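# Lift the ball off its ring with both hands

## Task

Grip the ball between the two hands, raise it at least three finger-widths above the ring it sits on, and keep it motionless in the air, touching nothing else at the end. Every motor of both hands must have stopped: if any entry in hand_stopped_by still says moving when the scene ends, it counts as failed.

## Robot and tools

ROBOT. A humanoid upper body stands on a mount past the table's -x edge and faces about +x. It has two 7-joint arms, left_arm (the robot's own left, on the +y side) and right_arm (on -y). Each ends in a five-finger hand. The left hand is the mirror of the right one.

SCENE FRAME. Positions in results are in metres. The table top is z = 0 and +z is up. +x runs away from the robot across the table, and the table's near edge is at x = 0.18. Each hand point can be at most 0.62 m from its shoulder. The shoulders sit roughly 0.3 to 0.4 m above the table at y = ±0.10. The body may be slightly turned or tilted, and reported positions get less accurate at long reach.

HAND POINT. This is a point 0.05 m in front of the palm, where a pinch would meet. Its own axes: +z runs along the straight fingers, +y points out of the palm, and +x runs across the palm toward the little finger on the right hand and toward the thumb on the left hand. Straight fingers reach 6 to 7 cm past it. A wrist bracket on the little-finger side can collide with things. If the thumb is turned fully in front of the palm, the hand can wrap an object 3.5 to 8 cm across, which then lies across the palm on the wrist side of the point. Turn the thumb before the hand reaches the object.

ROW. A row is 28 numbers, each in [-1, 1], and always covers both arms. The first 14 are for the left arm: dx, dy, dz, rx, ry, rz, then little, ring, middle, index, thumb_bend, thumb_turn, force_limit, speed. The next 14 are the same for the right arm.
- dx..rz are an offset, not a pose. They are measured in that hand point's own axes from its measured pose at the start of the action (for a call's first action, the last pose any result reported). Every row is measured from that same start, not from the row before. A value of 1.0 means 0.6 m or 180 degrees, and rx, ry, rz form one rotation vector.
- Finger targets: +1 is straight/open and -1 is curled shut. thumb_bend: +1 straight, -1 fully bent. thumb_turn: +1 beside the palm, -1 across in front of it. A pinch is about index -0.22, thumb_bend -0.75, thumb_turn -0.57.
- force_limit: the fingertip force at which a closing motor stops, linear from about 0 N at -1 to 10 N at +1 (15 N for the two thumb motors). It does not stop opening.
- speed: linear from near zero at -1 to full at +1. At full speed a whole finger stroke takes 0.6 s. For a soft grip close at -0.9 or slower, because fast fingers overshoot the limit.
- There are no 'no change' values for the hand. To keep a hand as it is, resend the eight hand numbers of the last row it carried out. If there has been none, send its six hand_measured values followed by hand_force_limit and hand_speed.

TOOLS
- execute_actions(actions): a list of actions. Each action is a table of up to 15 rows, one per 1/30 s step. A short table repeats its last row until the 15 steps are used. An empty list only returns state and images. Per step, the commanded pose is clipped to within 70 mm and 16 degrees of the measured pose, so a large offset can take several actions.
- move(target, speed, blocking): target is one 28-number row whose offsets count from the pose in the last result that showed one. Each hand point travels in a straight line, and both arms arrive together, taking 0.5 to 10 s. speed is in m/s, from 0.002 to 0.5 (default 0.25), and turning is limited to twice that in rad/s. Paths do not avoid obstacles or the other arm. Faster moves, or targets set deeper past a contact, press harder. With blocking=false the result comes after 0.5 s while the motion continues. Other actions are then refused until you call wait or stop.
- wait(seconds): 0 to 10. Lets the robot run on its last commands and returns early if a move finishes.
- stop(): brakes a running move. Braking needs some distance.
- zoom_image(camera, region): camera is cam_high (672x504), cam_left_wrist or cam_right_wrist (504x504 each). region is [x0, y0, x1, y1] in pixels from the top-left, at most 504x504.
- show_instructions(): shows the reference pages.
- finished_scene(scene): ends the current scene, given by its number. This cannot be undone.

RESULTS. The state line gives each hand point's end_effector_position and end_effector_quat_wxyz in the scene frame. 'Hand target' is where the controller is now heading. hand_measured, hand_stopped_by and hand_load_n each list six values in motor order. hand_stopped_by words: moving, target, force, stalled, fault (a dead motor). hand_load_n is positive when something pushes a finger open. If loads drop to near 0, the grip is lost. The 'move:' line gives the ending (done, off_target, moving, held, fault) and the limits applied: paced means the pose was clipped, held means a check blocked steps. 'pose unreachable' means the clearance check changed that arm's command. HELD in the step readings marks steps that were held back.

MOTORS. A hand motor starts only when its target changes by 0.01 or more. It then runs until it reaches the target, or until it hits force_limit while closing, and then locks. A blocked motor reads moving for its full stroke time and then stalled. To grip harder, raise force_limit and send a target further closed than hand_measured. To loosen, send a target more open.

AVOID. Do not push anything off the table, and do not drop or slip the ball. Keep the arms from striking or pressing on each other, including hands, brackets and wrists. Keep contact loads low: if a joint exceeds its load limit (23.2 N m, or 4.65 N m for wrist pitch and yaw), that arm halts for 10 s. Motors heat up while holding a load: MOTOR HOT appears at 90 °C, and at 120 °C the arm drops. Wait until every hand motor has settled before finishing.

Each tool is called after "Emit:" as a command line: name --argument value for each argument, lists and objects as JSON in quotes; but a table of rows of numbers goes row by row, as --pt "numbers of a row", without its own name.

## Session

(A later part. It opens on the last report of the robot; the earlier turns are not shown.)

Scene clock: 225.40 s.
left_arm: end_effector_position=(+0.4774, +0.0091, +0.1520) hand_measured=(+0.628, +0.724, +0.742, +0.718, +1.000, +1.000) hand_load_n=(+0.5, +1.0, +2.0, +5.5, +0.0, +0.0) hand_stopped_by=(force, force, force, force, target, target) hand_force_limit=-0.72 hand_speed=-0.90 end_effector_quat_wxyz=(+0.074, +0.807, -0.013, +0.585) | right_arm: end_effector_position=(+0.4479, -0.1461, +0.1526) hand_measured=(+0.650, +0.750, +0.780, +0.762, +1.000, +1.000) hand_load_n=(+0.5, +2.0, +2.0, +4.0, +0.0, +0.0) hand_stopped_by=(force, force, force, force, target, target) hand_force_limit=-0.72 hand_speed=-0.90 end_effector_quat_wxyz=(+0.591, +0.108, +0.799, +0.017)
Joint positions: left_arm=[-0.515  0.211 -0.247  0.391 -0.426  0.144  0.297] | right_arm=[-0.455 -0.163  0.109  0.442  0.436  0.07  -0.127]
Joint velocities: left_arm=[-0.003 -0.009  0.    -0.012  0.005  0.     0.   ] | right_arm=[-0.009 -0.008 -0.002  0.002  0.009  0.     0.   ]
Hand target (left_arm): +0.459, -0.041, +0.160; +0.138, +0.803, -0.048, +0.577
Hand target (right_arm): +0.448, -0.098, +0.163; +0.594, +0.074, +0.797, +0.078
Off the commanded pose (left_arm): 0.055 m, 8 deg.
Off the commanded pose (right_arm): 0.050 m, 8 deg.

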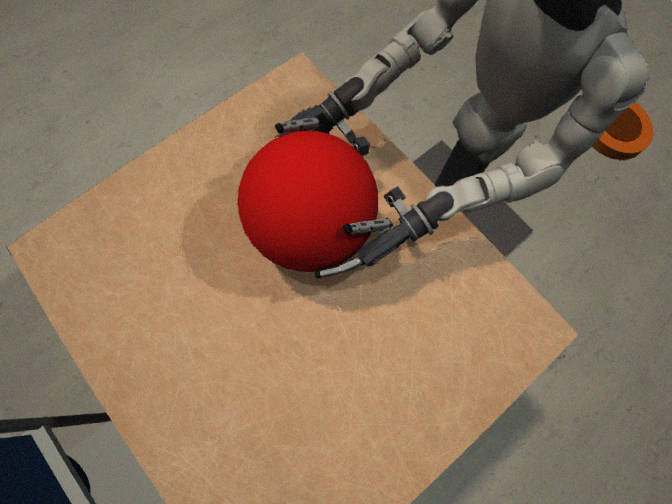

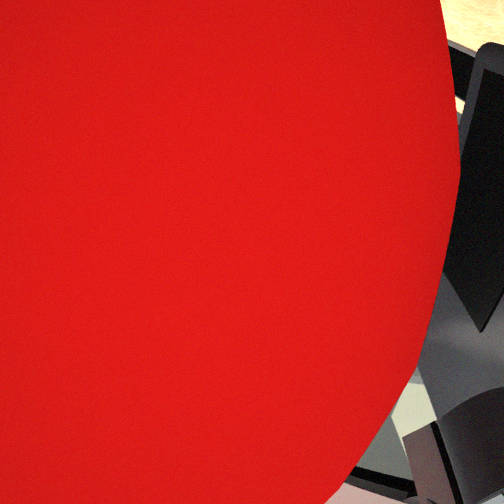

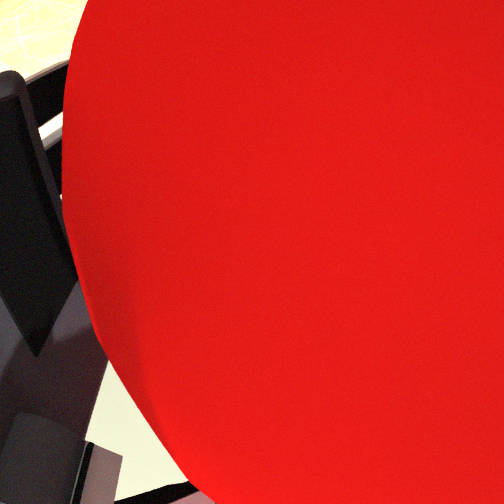

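Emit:
execute_actions --actions '[[ [-0.0051,0.0899,-0.016,-0.0458,-0.0045,-0.0076,0.69,0.785,0.8,0.78,1,1,-0.76,-0.8, 0.0021,0.0831,-0.0087,-0.0431,0.0025,0.0054,0.71,0.81,0.84,0.82,1,1,-0.76,-0.8], [-0.0051,0.0899,-0.0158,-0.0452,-0.0045,-0.0084,0.69,0.785,0.8,0.78,1,1,-0.76,-0.8, 0.0021,0.0831,-0.0085,-0.0425,0.0025,0.0057,0.71,0.81,0.84,0.82,1,1,-0.76,-0.8], [-0.0051,0.0899,-0.0156,-0.0443,-0.0045,-0.0097,0.69,0.785,0.8,0.78,1,1,-0.76,-0.8, 0.0021,0.0831,-0.0083,-0.0416,0.0025,0.0061,0.71,0.81,0.84,0.82,1,1,-0.76,-0.8], [-0.0051,0.0899,-0.0153,-0.0432,-0.0045,-0.0112,0.69,0.785,0.8,0.78,1,1,-0.76,-0.8, 0.0021,0.0831,-0.008,-0.0405,0.0025,0.0067,0.71,0.81,0.84,0.82,1,1,-0.76,-0.8], [-0.0051,0.0899,-0.015,-0.0422,-0.0045,-0.0126,0.69,0.785,0.8,0.78,1,1,-0.76,-0.8, 0.0021,0.0831,-0.0077,-0.0395,0.0025,0.0072,0.71,0.81,0.84,0.82,1,1,-0.76,-0.8], [-0.0051,0.0899,-0.0148,-0.0413,-0.0045,-0.0139,0.69,0.785,0.8,0.78,1,1,-0.76,-0.8, 0.0021,0.0831,-0.0075,-0.0386,0.0025,0.0076,0.71,0.81,0.84,0.82,1,1,-0.76,-0.8], [-0.0051,0.0899,-0.0146,-0.0407,-0.0045,-0.0147,0.69,0.785,0.8,0.78,1,1,-0.76,-0.8, 0.0021,0.0831,-0.0073,-0.038,0.0025,0.0079,0.71,0.81,0.84,0.82,1,1,-0.76,-0.8], [-0.0051,0.0899,-0.0145,-0.0405,-0.0045,-0.015,0.69,0.785,0.8,0.78,1,1,-0.76,-0.8, 0.0021,0.0831,-0.0072,-0.0378,0.0025,0.008,0.71,0.81,0.84,0.82,1,1,-0.76,-0.8], [-0.0051,0.0899,-0.0145,-0.0405,-0.0045,-0.015,0.69,0.785,0.8,0.78,1,1,-0.76,-0.8, 0.0021,0.0831,-0.0072,-0.0378,0.0025,0.008,0.71,0.81,0.84,0.82,1,1,-0.76,-0.8], [-0.0051,0.0899,-0.0145,-0.0405,-0.0045,-0.015,0.69,0.785,0.8,0.78,1,1,-0.76,-0.8, 0.0021,0.0831,-0.0072,-0.0378,0.0025,0.008,0.71,0.81,0.84,0.82,1,1,-0.76,-0.8], [-0.0051,0.0899,-0.0145,-0.0405,-0.0045,-0.015,0.69,0.785,0.8,0.78,1,1,-0.76,-0.8, 0.0021,0.0831,-0.0072,-0.0378,0.0025,0.008,0.71,0.81,0.84,0.82,1,1,-0.76,-0.8], [-0.0051,0.0899,-0.0145,-0.0405,-0.0045,-0.015,-0.3,-0.3,-0.3,-0.3,1,1,-0.76,-0.9, 0.0021,0.0831,-0.0072,-0.0378,0.0025,0.008,-0.3,-0.3,-0.3,-0.3,1,1,-0.76,-0.9] ]]'

Emit:
wait --seconds 0.5

Scene clock: 257.33 s.
left_arm: end_effector_position=(+0.4773, +0.0077, +0.1527) hand_measured=(+0.674, +0.770, +0.784, +0.764, +1.000, +1.000) hand_load_n=(+0.0, +0.0, +0.0, +0.0, +0.0, +0.0) hand_stopped_by=(moving, moving, moving, moving, target, target) hand_force_limit=-0.76 hand_speed=-0.90 end_effector_quat_wxyz=(+0.078, +0.807, -0.002, +0.585) | right_arm: end_effector_position=(+0.4484, -0.1444, +0.1536) hand_measured=(+0.694, +0.794, +0.824, +0.804, +1.000, +1.000) hand_load_n=(+0.0, +0.0, +0.0, +0.0, +0.0, +0.5) hand_stopped_by=(moving, moving, moving, moving, target, target) hand_force_limit=-0.76 hand_speed=-0.90 end_effector_quat_wxyz=(+0.591, +0.116, +0.798, +0.021)
Joint positions: left_arm=[-0.515  0.204 -0.256  0.397 -0.445  0.128  0.313] | right_arm=[-0.456 -0.161  0.123  0.442  0.458  0.061 -0.143]
Joint velocities: left_arm=[ 0.002 -0.006 -0.026  0.002 -0.012 -0.015  0.02 ] | right_arm=[-0.008 -0.008  0.025  0.005  0.012 -0.011 -0.032]
Hand target (left_arm): +0.460, -0.041, +0.161; +0.138, +0.804, -0.033, +0.577
Hand target (right_arm): +0.449, -0.098, +0.163; +0.594, +0.084, +0.797, +0.073
Off the commanded pose (left_arm): 0.053 m, 8 deg.
Off the commanded pose (right_arm): 0.048 m, 7 deg.
Step readings (end_effector_position):
0: left_arm (+0.4774, +0.0091, +0.1520) | right_arm (+0.4479, -0.1461, +0.1526)
1: left_arm (+0.4774, +0.0091, +0.1521) | right_arm (+0.4479, -0.1461, +0.1526)
2: left_arm (+0.4774, +0.0091, +0.1521) | right_arm (+0.4479, -0.1461, +0.1526)
4: left_arm (+0.4772, +0.0083, +0.1522) | right_arm (+0.4480, -0.1449, +0.1529)
8: left_arm (+0.4772, +0.0076, +0.1528) | right_arm (+0.4483, -0.1443, +0.1535)
15: end_effector_position above

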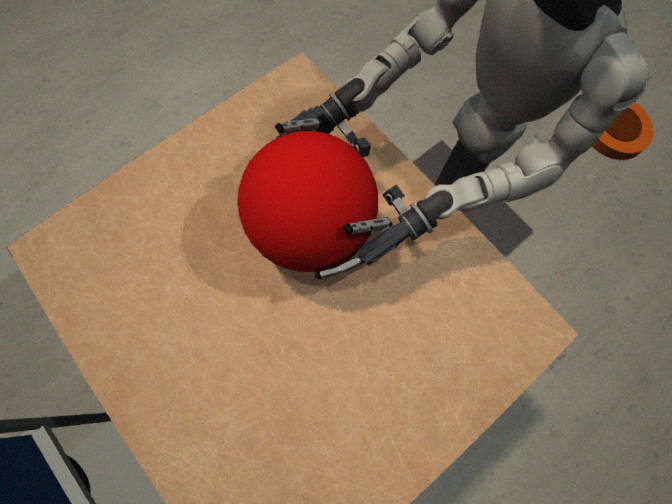

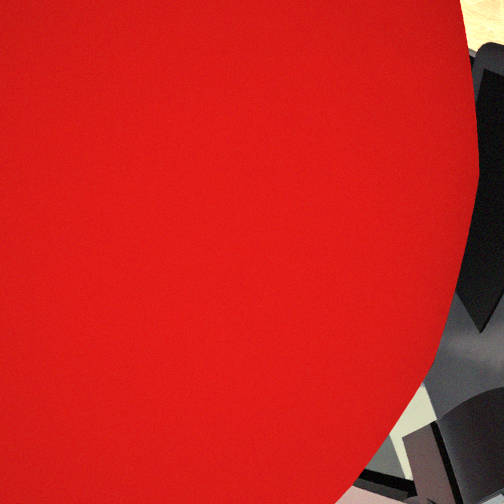

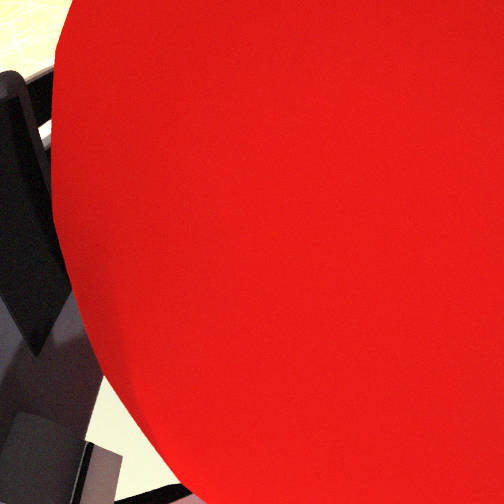

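Scene clock: 257.83 s.
left_arm: end_effector_position=(+0.4774, +0.0078, +0.1526) hand_measured=(+0.658, +0.748, +0.774, +0.748, +1.000, +1.000) hand_load_n=(+1.5, +2.0, +0.0, +1.5, +0.0, +0.0) hand_stopped_by=(force, force, force, force, target, target) hand_force_limit=-0.76 hand_speed=-0.90 end_effector_quat_wxyz=(+0.077, +0.807, -0.002, +0.585) | right_arm: end_effector_position=(+0.4485, -0.1445, +0.1535) hand_measured=(+0.678, +0.784, +0.808, +0.794, +1.000, +1.000) hand_load_n=(+2.0, +0.5, +1.5, +0.5, +0.5, +0.5) hand_stopped_by=(force, force, force, force, target, target) hand_force_limit=-0.76 hand_speed=-0.90 end_effector_quat_wxyz=(+0.591, +0.116, +0.798, +0.020)
Joint positions: left_arm=[-0.515  0.204 -0.257  0.398 -0.445  0.127  0.317] | right_arm=[-0.456 -0.161  0.125  0.442  0.458  0.061 -0.147]
Joint velocities: left_arm=[-0.005  0.002  0.     0.002 -0.008  0.     0.   ] | right_arm=[-0.003  0.008  0.002 -0.005  0.009  0.     0.   ]
Hand target (left_arm): +0.460, -0.041, +0.161; +0.138, +0.804, -0.033, +0.577
Hand target (right_arm): +0.449, -0.098, +0.163; +0.594, +0.084, +0.797, +0.073
Off the commanded pose (left_arm): 0.053 m, 8 deg.
Off the commanded pose (right_arm): 0.048 m, 7 deg.
wait: 0.50 s; at rest by 0.27 s

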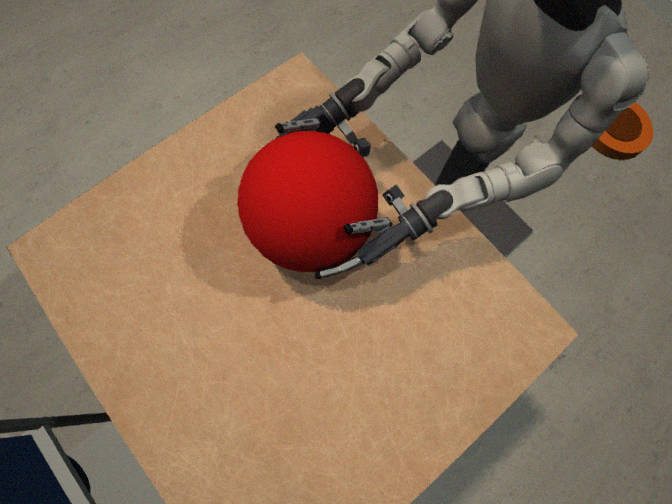

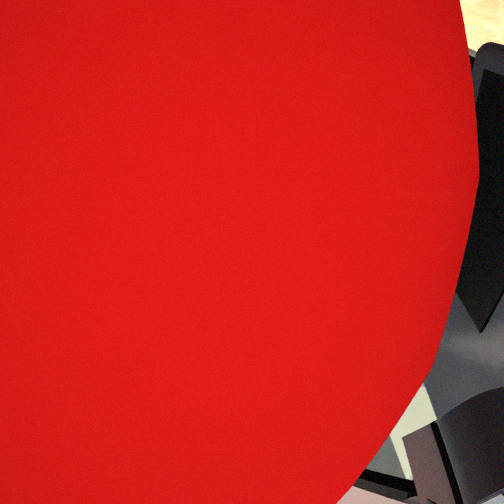

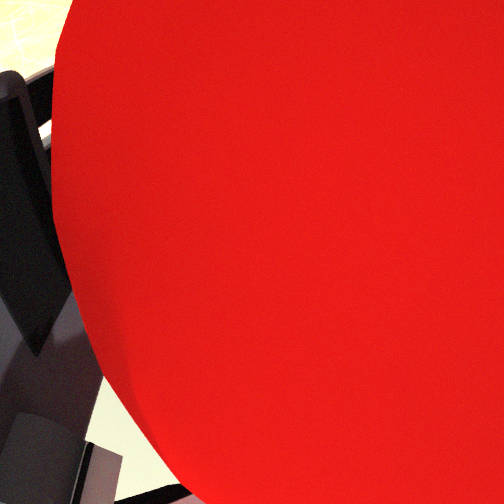

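Emit:
execute_actions --actions '[[ [-0.0069,0.0874,-0.0156,-0.043,-0.005,-0.0075,-0.3,-0.3,-0.3,-0.3,1,1,-0.76,-0.9, 0.0038,0.0802,-0.0082,-0.0392,0.0024,0.0037,-0.3,-0.3,-0.3,-0.3,1,1,-0.76,-0.9], [-0.0045,0.0877,-0.0168,-0.043,-0.005,-0.0075,-0.3,-0.3,-0.3,-0.3,1,1,-0.76,-0.9, 0.0013,0.0806,-0.0094,-0.0392,0.0024,0.0037,-0.3,-0.3,-0.3,-0.3,1,1,-0.76,-0.9], [-0.0008,0.0882,-0.0187,-0.043,-0.005,-0.0075,-0.3,-0.3,-0.3,-0.3,1,1,-0.76,-0.9, -0.0024,0.0813,-0.0113,-0.0392,0.0024,0.0037,-0.3,-0.3,-0.3,-0.3,1,1,-0.76,-0.9], [0.004,0.0888,-0.0211,-0.043,-0.005,-0.0075,-0.3,-0.3,-0.3,-0.3,1,1,-0.76,-0.9, -0.0072,0.0822,-0.0136,-0.0392,0.0024,0.0037,-0.3,-0.3,-0.3,-0.3,1,1,-0.76,-0.9], [0.0097,0.0895,-0.0239,-0.043,-0.005,-0.0075,-0.3,-0.3,-0.3,-0.3,1,1,-0.76,-0.9, -0.0128,0.0832,-0.0164,-0.0392,0.0024,0.0037,-0.3,-0.3,-0.3,-0.3,1,1,-0.76,-0.9], [0.016,0.0903,-0.027,-0.043,-0.005,-0.0075,-0.3,-0.3,-0.3,-0.3,1,1,-0.76,-0.9, -0.019,0.0844,-0.0195,-0.0392,0.0024,0.0037,-0.3,-0.3,-0.3,-0.3,1,1,-0.76,-0.9], [0.0226,0.0912,-0.0303,-0.043,-0.005,-0.0075,-0.3,-0.3,-0.3,-0.3,1,1,-0.76,-0.9, -0.0256,0.0856,-0.0228,-0.0392,0.0024,0.0037,-0.3,-0.3,-0.3,-0.3,1,1,-0.76,-0.9], [0.0293,0.0921,-0.0336,-0.043,-0.005,-0.0075,-0.3,-0.3,-0.3,-0.3,1,1,-0.76,-0.9, -0.0323,0.0868,-0.0261,-0.0392,0.0024,0.0037,-0.3,-0.3,-0.3,-0.3,1,1,-0.76,-0.9], [0.0359,0.0929,-0.0369,-0.043,-0.005,-0.0075,-0.3,-0.3,-0.3,-0.3,1,1,-0.76,-0.9, -0.0388,0.088,-0.0294,-0.0392,0.0024,0.0037,-0.3,-0.3,-0.3,-0.3,1,1,-0.76,-0.9], [0.0422,0.0937,-0.04,-0.043,-0.005,-0.0075,-0.3,-0.3,-0.3,-0.3,1,1,-0.76,-0.9, -0.0451,0.0892,-0.0324,-0.0392,0.0024,0.0037,-0.3,-0.3,-0.3,-0.3,1,1,-0.76,-0.9], [0.0479,0.0944,-0.0428,-0.043,-0.005,-0.0075,-0.3,-0.3,-0.3,-0.3,1,1,-0.76,-0.9, -0.0507,0.0902,-0.0352,-0.0392,0.0024,0.0037,-0.3,-0.3,-0.3,-0.3,1,1,-0.76,-0.9], [0.0527,0.095,-0.0452,-0.043,-0.005,-0.0075,-0.3,-0.3,-0.3,-0.3,1,1,-0.76,-0.9, -0.0555,0.0911,-0.0376,-0.0392,0.0024,0.0037,-0.3,-0.3,-0.3,-0.3,1,1,-0.76,-0.9], [0.0564,0.0955,-0.047,-0.043,-0.005,-0.0075,-0.3,-0.3,-0.3,-0.3,1,1,-0.76,-0.9, -0.0592,0.0918,-0.0394,-0.0392,0.0024,0.0037,-0.3,-0.3,-0.3,-0.3,1,1,-0.76,-0.9], [0.0588,0.0958,-0.0482,-0.043,-0.005,-0.0075,-0.3,-0.3,-0.3,-0.3,1,1,-0.76,-0.9, -0.0616,0.0922,-0.0406,-0.0392,0.0024,0.0037,-0.3,-0.3,-0.3,-0.3,1,1,-0.76,-0.9], [0.0597,0.0959,-0.0486,-0.043,-0.005,-0.0075,-0.3,-0.3,-0.3,-0.3,1,1,-0.76,-0.9, -0.0624,0.0924,-0.0411,-0.0392,0.0024,0.0037,-0.3,-0.3,-0.3,-0.3,1,1,-0.76,-0.9] ]]'

Scene clock: 296.50 s.
left_arm: end_effector_position=(+0.4722, +0.0094, +0.1885) hand_measured=(+0.658, +0.748, +0.774, +0.748, +1.000, +1.000) hand_load_n=(+3.0, +3.5, +0.0, +1.0, +0.0, +0.0) hand_stopped_by=(force, force, force, force, target, target) hand_force_limit=-0.76 hand_speed=-0.90 end_effector_quat_wxyz=(+0.074, +0.806, +0.001, +0.587) | right_arm: end_effector_position=(+0.4443, -0.1466, +0.1907) hand_measured=(+0.678, +0.784, +0.808, +0.794, +1.000, +1.000) hand_load_n=(+3.5, +1.0, +0.5, +0.0, +0.0, +0.0) hand_stopped_by=(force, force, force, force, target, target) hand_force_limit=-0.76 hand_speed=-0.90 end_effector_quat_wxyz=(+0.594, +0.120, +0.795, +0.015)
Joint positions: left_arm=[-0.486  0.262 -0.26   0.102 -0.519  0.353  0.436] | right_arm=[-0.407 -0.224  0.13   0.129  0.533  0.285 -0.27 ]
Joint velocities: left_arm=[-0.141  0.155  0.083 -0.755 -0.175  0.395  0.314] | right_arm=[-0.12  -0.187 -0.067 -0.798  0.201  0.403 -0.334]
Hand target (left_arm): +0.453, -0.038, +0.203; +0.137, +0.802, -0.035, +0.580
Hand target (right_arm): +0.444, -0.100, +0.207; +0.598, +0.087, +0.794, +0.072
Off the commanded pose (left_arm): 0.056 m, 8 deg.
Off the commanded pose (right_arm): 0.053 m, 8 deg.
Step readings (end_effector_position):
0: left_arm (+0.4774, +0.0078, +0.1526) | right_arm (+0.4485, -0.1445, +0.1535)
1: left_arm (+0.4774, +0.0078, +0.1526) | right_arm (+0.4485, -0.1445, +0.1535)
2: left_arm (+0.4774, +0.0078, +0.1526) | right_arm (+0.4485, -0.1445, +0.1535)
4: left_arm (+0.4771, +0.0077, +0.1525) | right_arm (+0.4483, -0.1448, +0.1537)
8: left_arm (+0.4737, +0.0083, +0.1537) | right_arm (+0.4454, -0.1450, +0.1558)
15: end_effector_position above

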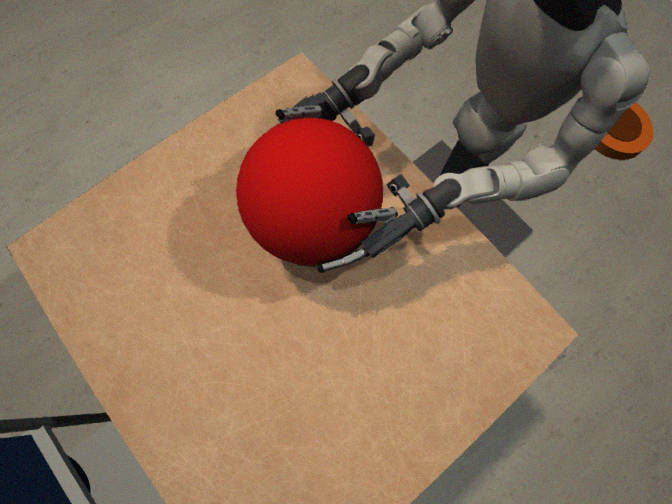

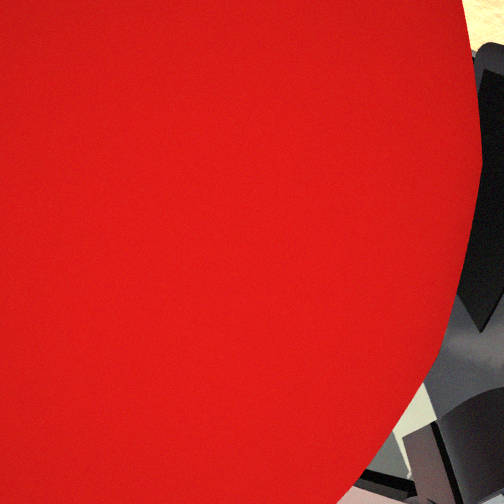

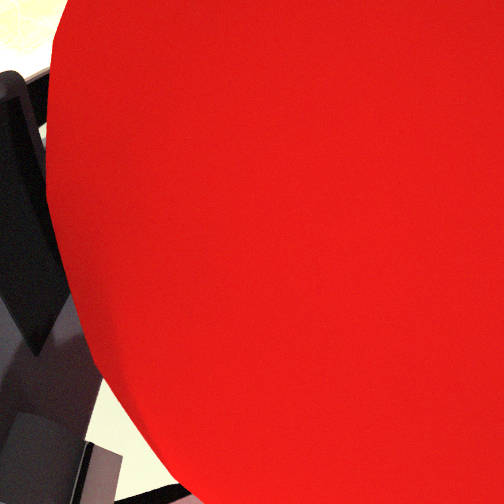

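Emit:
execute_actions --actions '[]'

Scene clock: 297.53 s.
left_arm: end_effector_position=(+0.4723, +0.0098, +0.1953) hand_measured=(+0.658, +0.748, +0.774, +0.748, +1.000, +1.000) hand_load_n=(+3.0, +3.0, +0.0, +0.5, +0.0, +0.0) hand_stopped_by=(force, force, force, force, target, target) hand_force_limit=-0.76 hand_speed=-0.90 end_effector_quat_wxyz=(+0.073, +0.805, +0.002, +0.588) | right_arm: end_effector_position=(+0.4448, -0.1468, +0.1980) hand_measured=(+0.678, +0.784, +0.808, +0.794, +1.000, +1.000) hand_load_n=(+3.5, +0.5, +0.0, +0.0, +0.0, +0.0) hand_stopped_by=(force, force, force, force, target, target) hand_force_limit=-0.76 hand_speed=-0.90 end_effector_quat_wxyz=(+0.596, +0.120, +0.794, +0.014)
Joint positions: left_arm=[-0.49   0.269 -0.257  0.065 -0.531  0.384  0.454] | right_arm=[-0.41  -0.233  0.128  0.09   0.545  0.317 -0.289]
Joint velocities: left_arm=[ 0.     0.012  0.014  0.006 -0.002  0.     0.   ] | right_arm=[-0.005  0.015  0.008  0.     0.     0.     0.   ]
Hand target (left_arm): +0.453, -0.038, +0.203; +0.137, +0.802, -0.035, +0.580
Hand target (right_arm): +0.444, -0.100, +0.207; +0.598, +0.087, +0.794, +0.072
Off the commanded pose (left_arm): 0.055 m, 9 deg.
Off the commanded pose (right_arm): 0.051 m, 8 deg.

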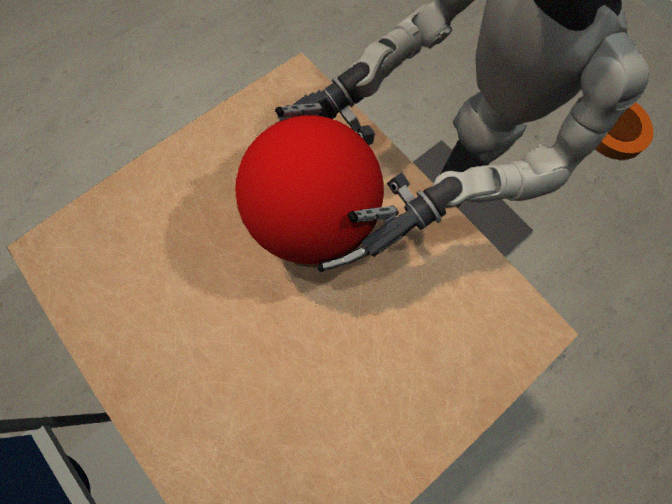

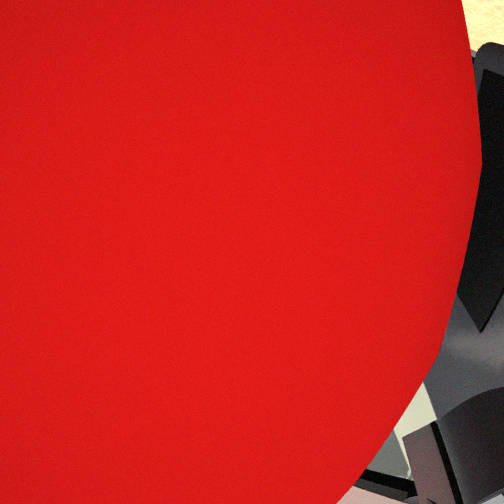

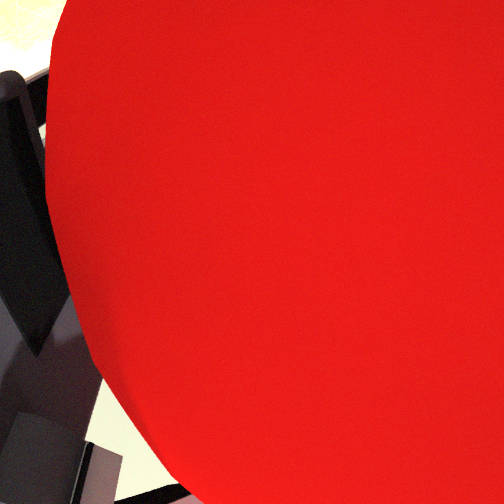

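Emit:
execute_actions --actions '[[ [-0.0047,0.0897,-0.0199,-0.0465,-0.006,-0.0074,-0.3,-0.3,-0.3,-0.3,1,1,-0.76,-0.9, 0.0057,0.0845,-0.0148,-0.0433,0.005,0.004,-0.3,-0.3,-0.3,-0.3,1,1,-0.76,-0.9], [-0.0035,0.0898,-0.0205,-0.0465,-0.006,-0.0074,-0.3,-0.3,-0.3,-0.3,1,1,-0.76,-0.9, 0.0045,0.0847,-0.0154,-0.0433,0.005,0.004,-0.3,-0.3,-0.3,-0.3,1,1,-0.76,-0.9], [-0.0015,0.09,-0.0214,-0.0465,-0.006,-0.0074,-0.3,-0.3,-0.3,-0.3,1,1,-0.76,-0.9, 0.0026,0.085,-0.0163,-0.0433,0.005,0.004,-0.3,-0.3,-0.3,-0.3,1,1,-0.76,-0.9], [0.001,0.0904,-0.0227,-0.0465,-0.006,-0.0074,-0.3,-0.3,-0.3,-0.3,1,1,-0.76,-0.9, 0,0.0855,-0.0175,-0.0433,0.005,0.004,-0.3,-0.3,-0.3,-0.3,1,1,-0.76,-0.9], [0.0042,0.0907,-0.0242,-0.0465,-0.006,-0.0074,-0.3,-0.3,-0.3,-0.3,1,1,-0.76,-0.9, -0.0032,0.086,-0.0191,-0.0433,0.005,0.004,-0.3,-0.3,-0.3,-0.3,1,1,-0.76,-0.9], [0.0078,0.0912,-0.026,-0.0465,-0.006,-0.0074,-0.3,-0.3,-0.3,-0.3,1,1,-0.76,-0.9, -0.0068,0.0867,-0.0208,-0.0433,0.005,0.004,-0.3,-0.3,-0.3,-0.3,1,1,-0.76,-0.9], [0.0119,0.0917,-0.028,-0.0465,-0.006,-0.0074,-0.3,-0.3,-0.3,-0.3,1,1,-0.76,-0.9, -0.0109,0.0874,-0.0228,-0.0433,0.005,0.004,-0.3,-0.3,-0.3,-0.3,1,1,-0.76,-0.9], [0.0163,0.0923,-0.0301,-0.0465,-0.006,-0.0074,-0.3,-0.3,-0.3,-0.3,1,1,-0.76,-0.9, -0.0153,0.0882,-0.0249,-0.0433,0.005,0.004,-0.3,-0.3,-0.3,-0.3,1,1,-0.76,-0.9], [0.0211,0.0928,-0.0324,-0.0465,-0.006,-0.0074,-0.3,-0.3,-0.3,-0.3,1,1,-0.76,-0.9, -0.02,0.089,-0.0272,-0.0433,0.005,0.004,-0.3,-0.3,-0.3,-0.3,1,1,-0.76,-0.9], [0.026,0.0934,-0.0348,-0.0465,-0.006,-0.0074,-0.3,-0.3,-0.3,-0.3,1,1,-0.76,-0.9, -0.0249,0.0899,-0.0296,-0.0433,0.005,0.004,-0.3,-0.3,-0.3,-0.3,1,1,-0.76,-0.9], [0.0311,0.0941,-0.0373,-0.0465,-0.006,-0.0074,-0.3,-0.3,-0.3,-0.3,1,1,-0.76,-0.9, -0.03,0.0908,-0.032,-0.0433,0.005,0.004,-0.3,-0.3,-0.3,-0.3,1,1,-0.76,-0.9], [0.0363,0.0947,-0.0398,-0.0465,-0.006,-0.0074,-0.3,-0.3,-0.3,-0.3,1,1,-0.76,-0.9, -0.0352,0.0917,-0.0345,-0.0433,0.005,0.004,-0.3,-0.3,-0.3,-0.3,1,1,-0.76,-0.9], [0.0414,0.0954,-0.0423,-0.0465,-0.006,-0.0074,-0.3,-0.3,-0.3,-0.3,1,1,-0.76,-0.9, -0.0403,0.0926,-0.037,-0.0433,0.005,0.004,-0.3,-0.3,-0.3,-0.3,1,1,-0.76,-0.9], [0.0465,0.096,-0.0448,-0.0465,-0.006,-0.0074,-0.3,-0.3,-0.3,-0.3,1,1,-0.76,-0.9, -0.0454,0.0935,-0.0394,-0.0433,0.005,0.004,-0.3,-0.3,-0.3,-0.3,1,1,-0.76,-0.9], [0.0514,0.0966,-0.0472,-0.0465,-0.006,-0.0074,-0.3,-0.3,-0.3,-0.3,1,1,-0.76,-0.9, -0.0503,0.0944,-0.0418,-0.0433,0.005,0.004,-0.3,-0.3,-0.3,-0.3,1,1,-0.76,-0.9] ],[ [0.0148,0.0921,-0.0294,-0.048,-0.006,-0.0074,-0.3,-0.3,-0.3,-0.3,1,1,-0.76,-0.9, -0.0138,0.0879,-0.0242,-0.045,0.005,0.004,-0.3,-0.3,-0.3,-0.3,1,1,-0.76,-0.9], [0.0193,0.0926,-0.0316,-0.048,-0.006,-0.0074,-0.3,-0.3,-0.3,-0.3,1,1,-0.76,-0.9, -0.0182,0.0887,-0.0263,-0.045,0.005,0.004,-0.3,-0.3,-0.3,-0.3,1,1,-0.76,-0.9], [0.0233,0.0931,-0.0335,-0.048,-0.006,-0.0074,-0.3,-0.3,-0.3,-0.3,1,1,-0.76,-0.9, -0.0223,0.0894,-0.0283,-0.045,0.005,0.004,-0.3,-0.3,-0.3,-0.3,1,1,-0.76,-0.9], [0.027,0.0936,-0.0353,-0.048,-0.006,-0.0074,-0.3,-0.3,-0.3,-0.3,1,1,-0.76,-0.9, -0.0259,0.0901,-0.03,-0.045,0.005,0.004,-0.3,-0.3,-0.3,-0.3,1,1,-0.76,-0.9], [0.0301,0.094,-0.0368,-0.048,-0.006,-0.0074,-0.3,-0.3,-0.3,-0.3,1,1,-0.76,-0.9, -0.0291,0.0906,-0.0315,-0.045,0.005,0.004,-0.3,-0.3,-0.3,-0.3,1,1,-0.76,-0.9], [0.0327,0.0943,-0.0381,-0.048,-0.006,-0.0074,-0.3,-0.3,-0.3,-0.3,1,1,-0.76,-0.9, -0.0316,0.0911,-0.0328,-0.045,0.005,0.004,-0.3,-0.3,-0.3,-0.3,1,1,-0.76,-0.9], [0.0346,0.0945,-0.039,-0.048,-0.006,-0.0074,-0.3,-0.3,-0.3,-0.3,1,1,-0.76,-0.9, -0.0335,0.0914,-0.0337,-0.045,0.005,0.004,-0.3,-0.3,-0.3,-0.3,1,1,-0.76,-0.9], [0.0358,0.0947,-0.0396,-0.048,-0.006,-0.0074,-0.3,-0.3,-0.3,-0.3,1,1,-0.76,-0.9, -0.0348,0.0916,-0.0343,-0.045,0.005,0.004,-0.3,-0.3,-0.3,-0.3,1,1,-0.76,-0.9], [0.0363,0.0947,-0.0398,-0.048,-0.006,-0.0074,-0.3,-0.3,-0.3,-0.3,1,1,-0.76,-0.9, -0.0352,0.0917,-0.0345,-0.045,0.005,0.004,-0.3,-0.3,-0.3,-0.3,1,1,-0.76,-0.9] ]]'

Scene clock: 353.40 s.
left_arm: end_effector_position=(+0.4679, +0.0126, +0.2583) hand_measured=(+0.658, +0.748, +0.774, +0.748, +1.000, +1.000) hand_load_n=(+4.0, +1.5, +0.0, +0.0, +0.0, +0.0) hand_stopped_by=(force, force, force, force, target, target) hand_force_limit=-0.76 hand_speed=-0.90 end_effector_quat_wxyz=(+0.064, +0.798, +0.012, +0.599) | right_arm: end_effector_position=(+0.4400, -0.1481, +0.2601) hand_measured=(+0.678, +0.784, +0.808, +0.794, +1.000, +1.000) hand_load_n=(+3.5, +0.5, +0.0, +0.0, +0.0, +0.0) hand_stopped_by=(force, force, force, force, target, target) hand_force_limit=-0.76 hand_speed=-0.90 end_effector_quat_wxyz=(+0.605, +0.130, +0.786, +0.004)
Joint positions: left_arm=[-0.556  0.316 -0.204 -0.243 -0.685  0.685  0.667] | right_arm=[-0.445 -0.311  0.086 -0.24   0.716  0.599 -0.513]
Joint velocities: left_arm=[ 0.002 -0.003 -0.008  0.    -0.029  0.009  0.01 ] | right_arm=[ 0.005 -0.02   0.008 -0.014  0.031  0.007 -0.018]
Hand target (left_arm): +0.445, -0.037, +0.263; +0.134, +0.800, -0.033, +0.584
Hand target (right_arm): +0.435, -0.099, +0.265; +0.600, +0.090, +0.792, +0.071
Off the commanded pose (left_arm): 0.057 m, 10 deg.
Off the commanded pose (right_arm): 0.053 m, 9 deg.
Step readings (end_effector_position; steps 1 to 15: 1st action; 16 to 30: 2nd action):
0: left_arm (+0.4723, +0.0098, +0.1953) | right_arm (+0.4448, -0.1468, +0.1980)
1: left_arm (+0.4723, +0.0098, +0.1953) | right_arm (+0.4448, -0.1468, +0.1980)
2: left_arm (+0.4722, +0.0099, +0.1955) | right_arm (+0.4447, -0.1467, +0.1982)
4: left_arm (+0.4721, +0.0101, +0.1969) | right_arm (+0.4442, -0.1467, +0.1995)
8: left_arm (+0.4711, +0.0101, +0.2027) | right_arm (+0.4432, -0.1470, +0.2056)
15: left_arm (+0.4691, +0.0112, +0.2257) | right_arm (+0.4413, -0.1473, +0.2282)
16: left_arm (+0.4688, +0.0114, +0.2296) | right_arm (+0.4411, -0.1474, +0.2322)
17: left_arm (+0.4687, +0.0116, +0.2337) | right_arm (+0.4410, -0.1474, +0.2363)
19: left_arm (+0.4688, +0.0118, +0.2425) | right_arm (+0.4407, -0.1476, +0.2444)
23: left_arm (+0.4686, +0.0124, +0.2563) | right_arm (+0.4405, -0.1479, +0.2579)
30: end_effector_position above

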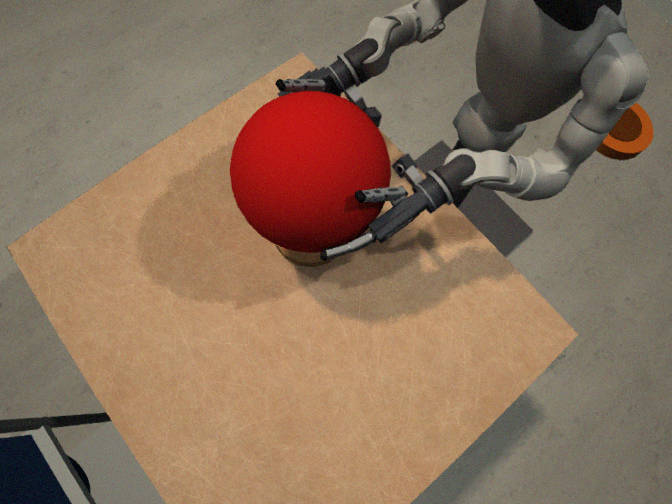

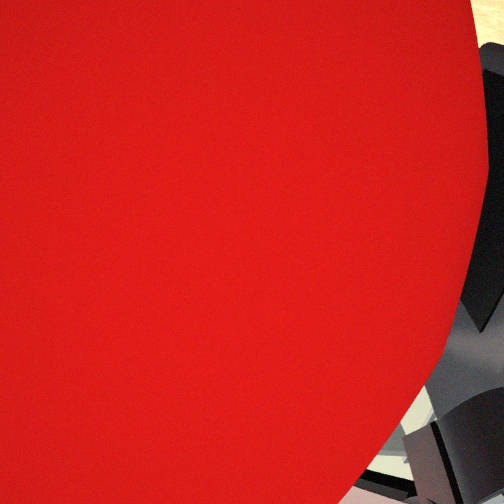

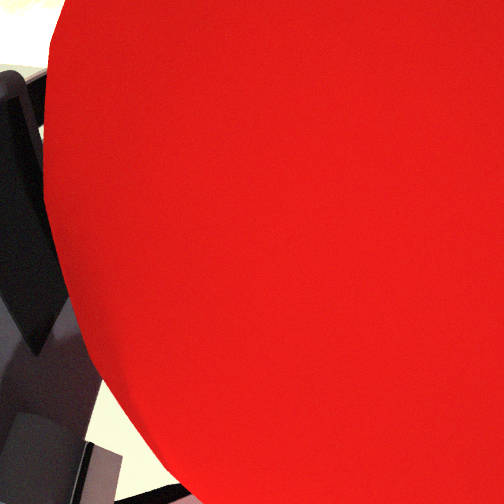

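Emit:
wait --seconds 1.0

Scene clock: 355.40 s.
left_arm: end_effector_position=(+0.4679, +0.0126, +0.2583) hand_measured=(+0.658, +0.748, +0.774, +0.748, +1.000, +1.000) hand_load_n=(+4.5, +1.5, +0.0, +0.0, +0.0, +0.0) hand_stopped_by=(force, force, force, force, target, target) hand_force_limit=-0.76 hand_speed=-0.90 end_effector_quat_wxyz=(+0.064, +0.798, +0.012, +0.599) | right_arm: end_effector_position=(+0.4400, -0.1481, +0.2600) hand_measured=(+0.678, +0.784, +0.808, +0.794, +1.000, +1.000) hand_load_n=(+4.0, +0.5, +0.0, +0.0, +0.0, +0.0) hand_stopped_by=(force, force, force, force, target, target) hand_force_limit=-0.76 hand_speed=-0.90 end_effector_quat_wxyz=(+0.604, +0.130, +0.786, +0.005)
Joint positions: left_arm=[-0.556  0.316 -0.204 -0.243 -0.685  0.685  0.668] | right_arm=[-0.445 -0.312  0.087 -0.24   0.717  0.599 -0.514]
Joint velocities: left_arm=[-0.003  0.     0.009  0.008 -0.005  0.     0.   ] | right_arm=[-0.008 -0.006  0.003  0.003 -0.002  0.     0.   ]
Hand target (left_arm): +0.445, -0.037, +0.263; +0.134, +0.800, -0.033, +0.584
Hand target (right_arm): +0.435, -0.099, +0.265; +0.600, +0.090, +0.792, +0.071
Off the commanded pose (left_arm): 0.057 m, 10 deg.
Off the commanded pose (right_arm): 0.053 m, 9 deg.
wait: 1.00 s; at rest from the start

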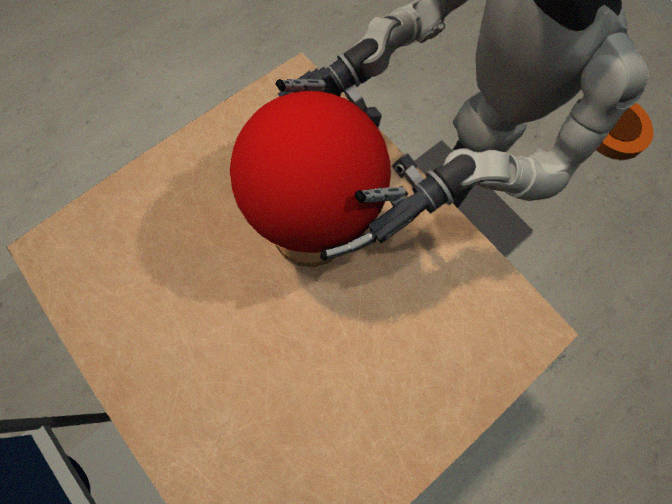

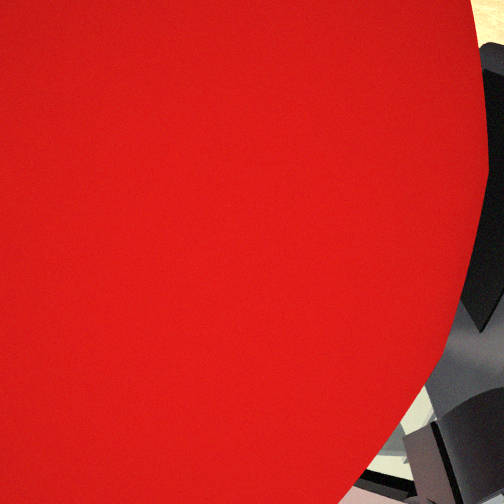

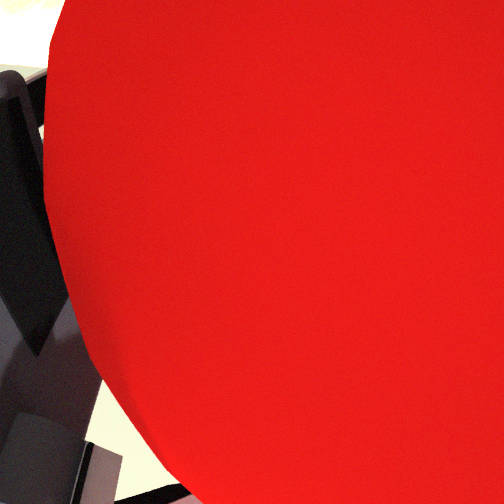

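Emit:
finished_scene --scene 2

The scene is finished: the task was done.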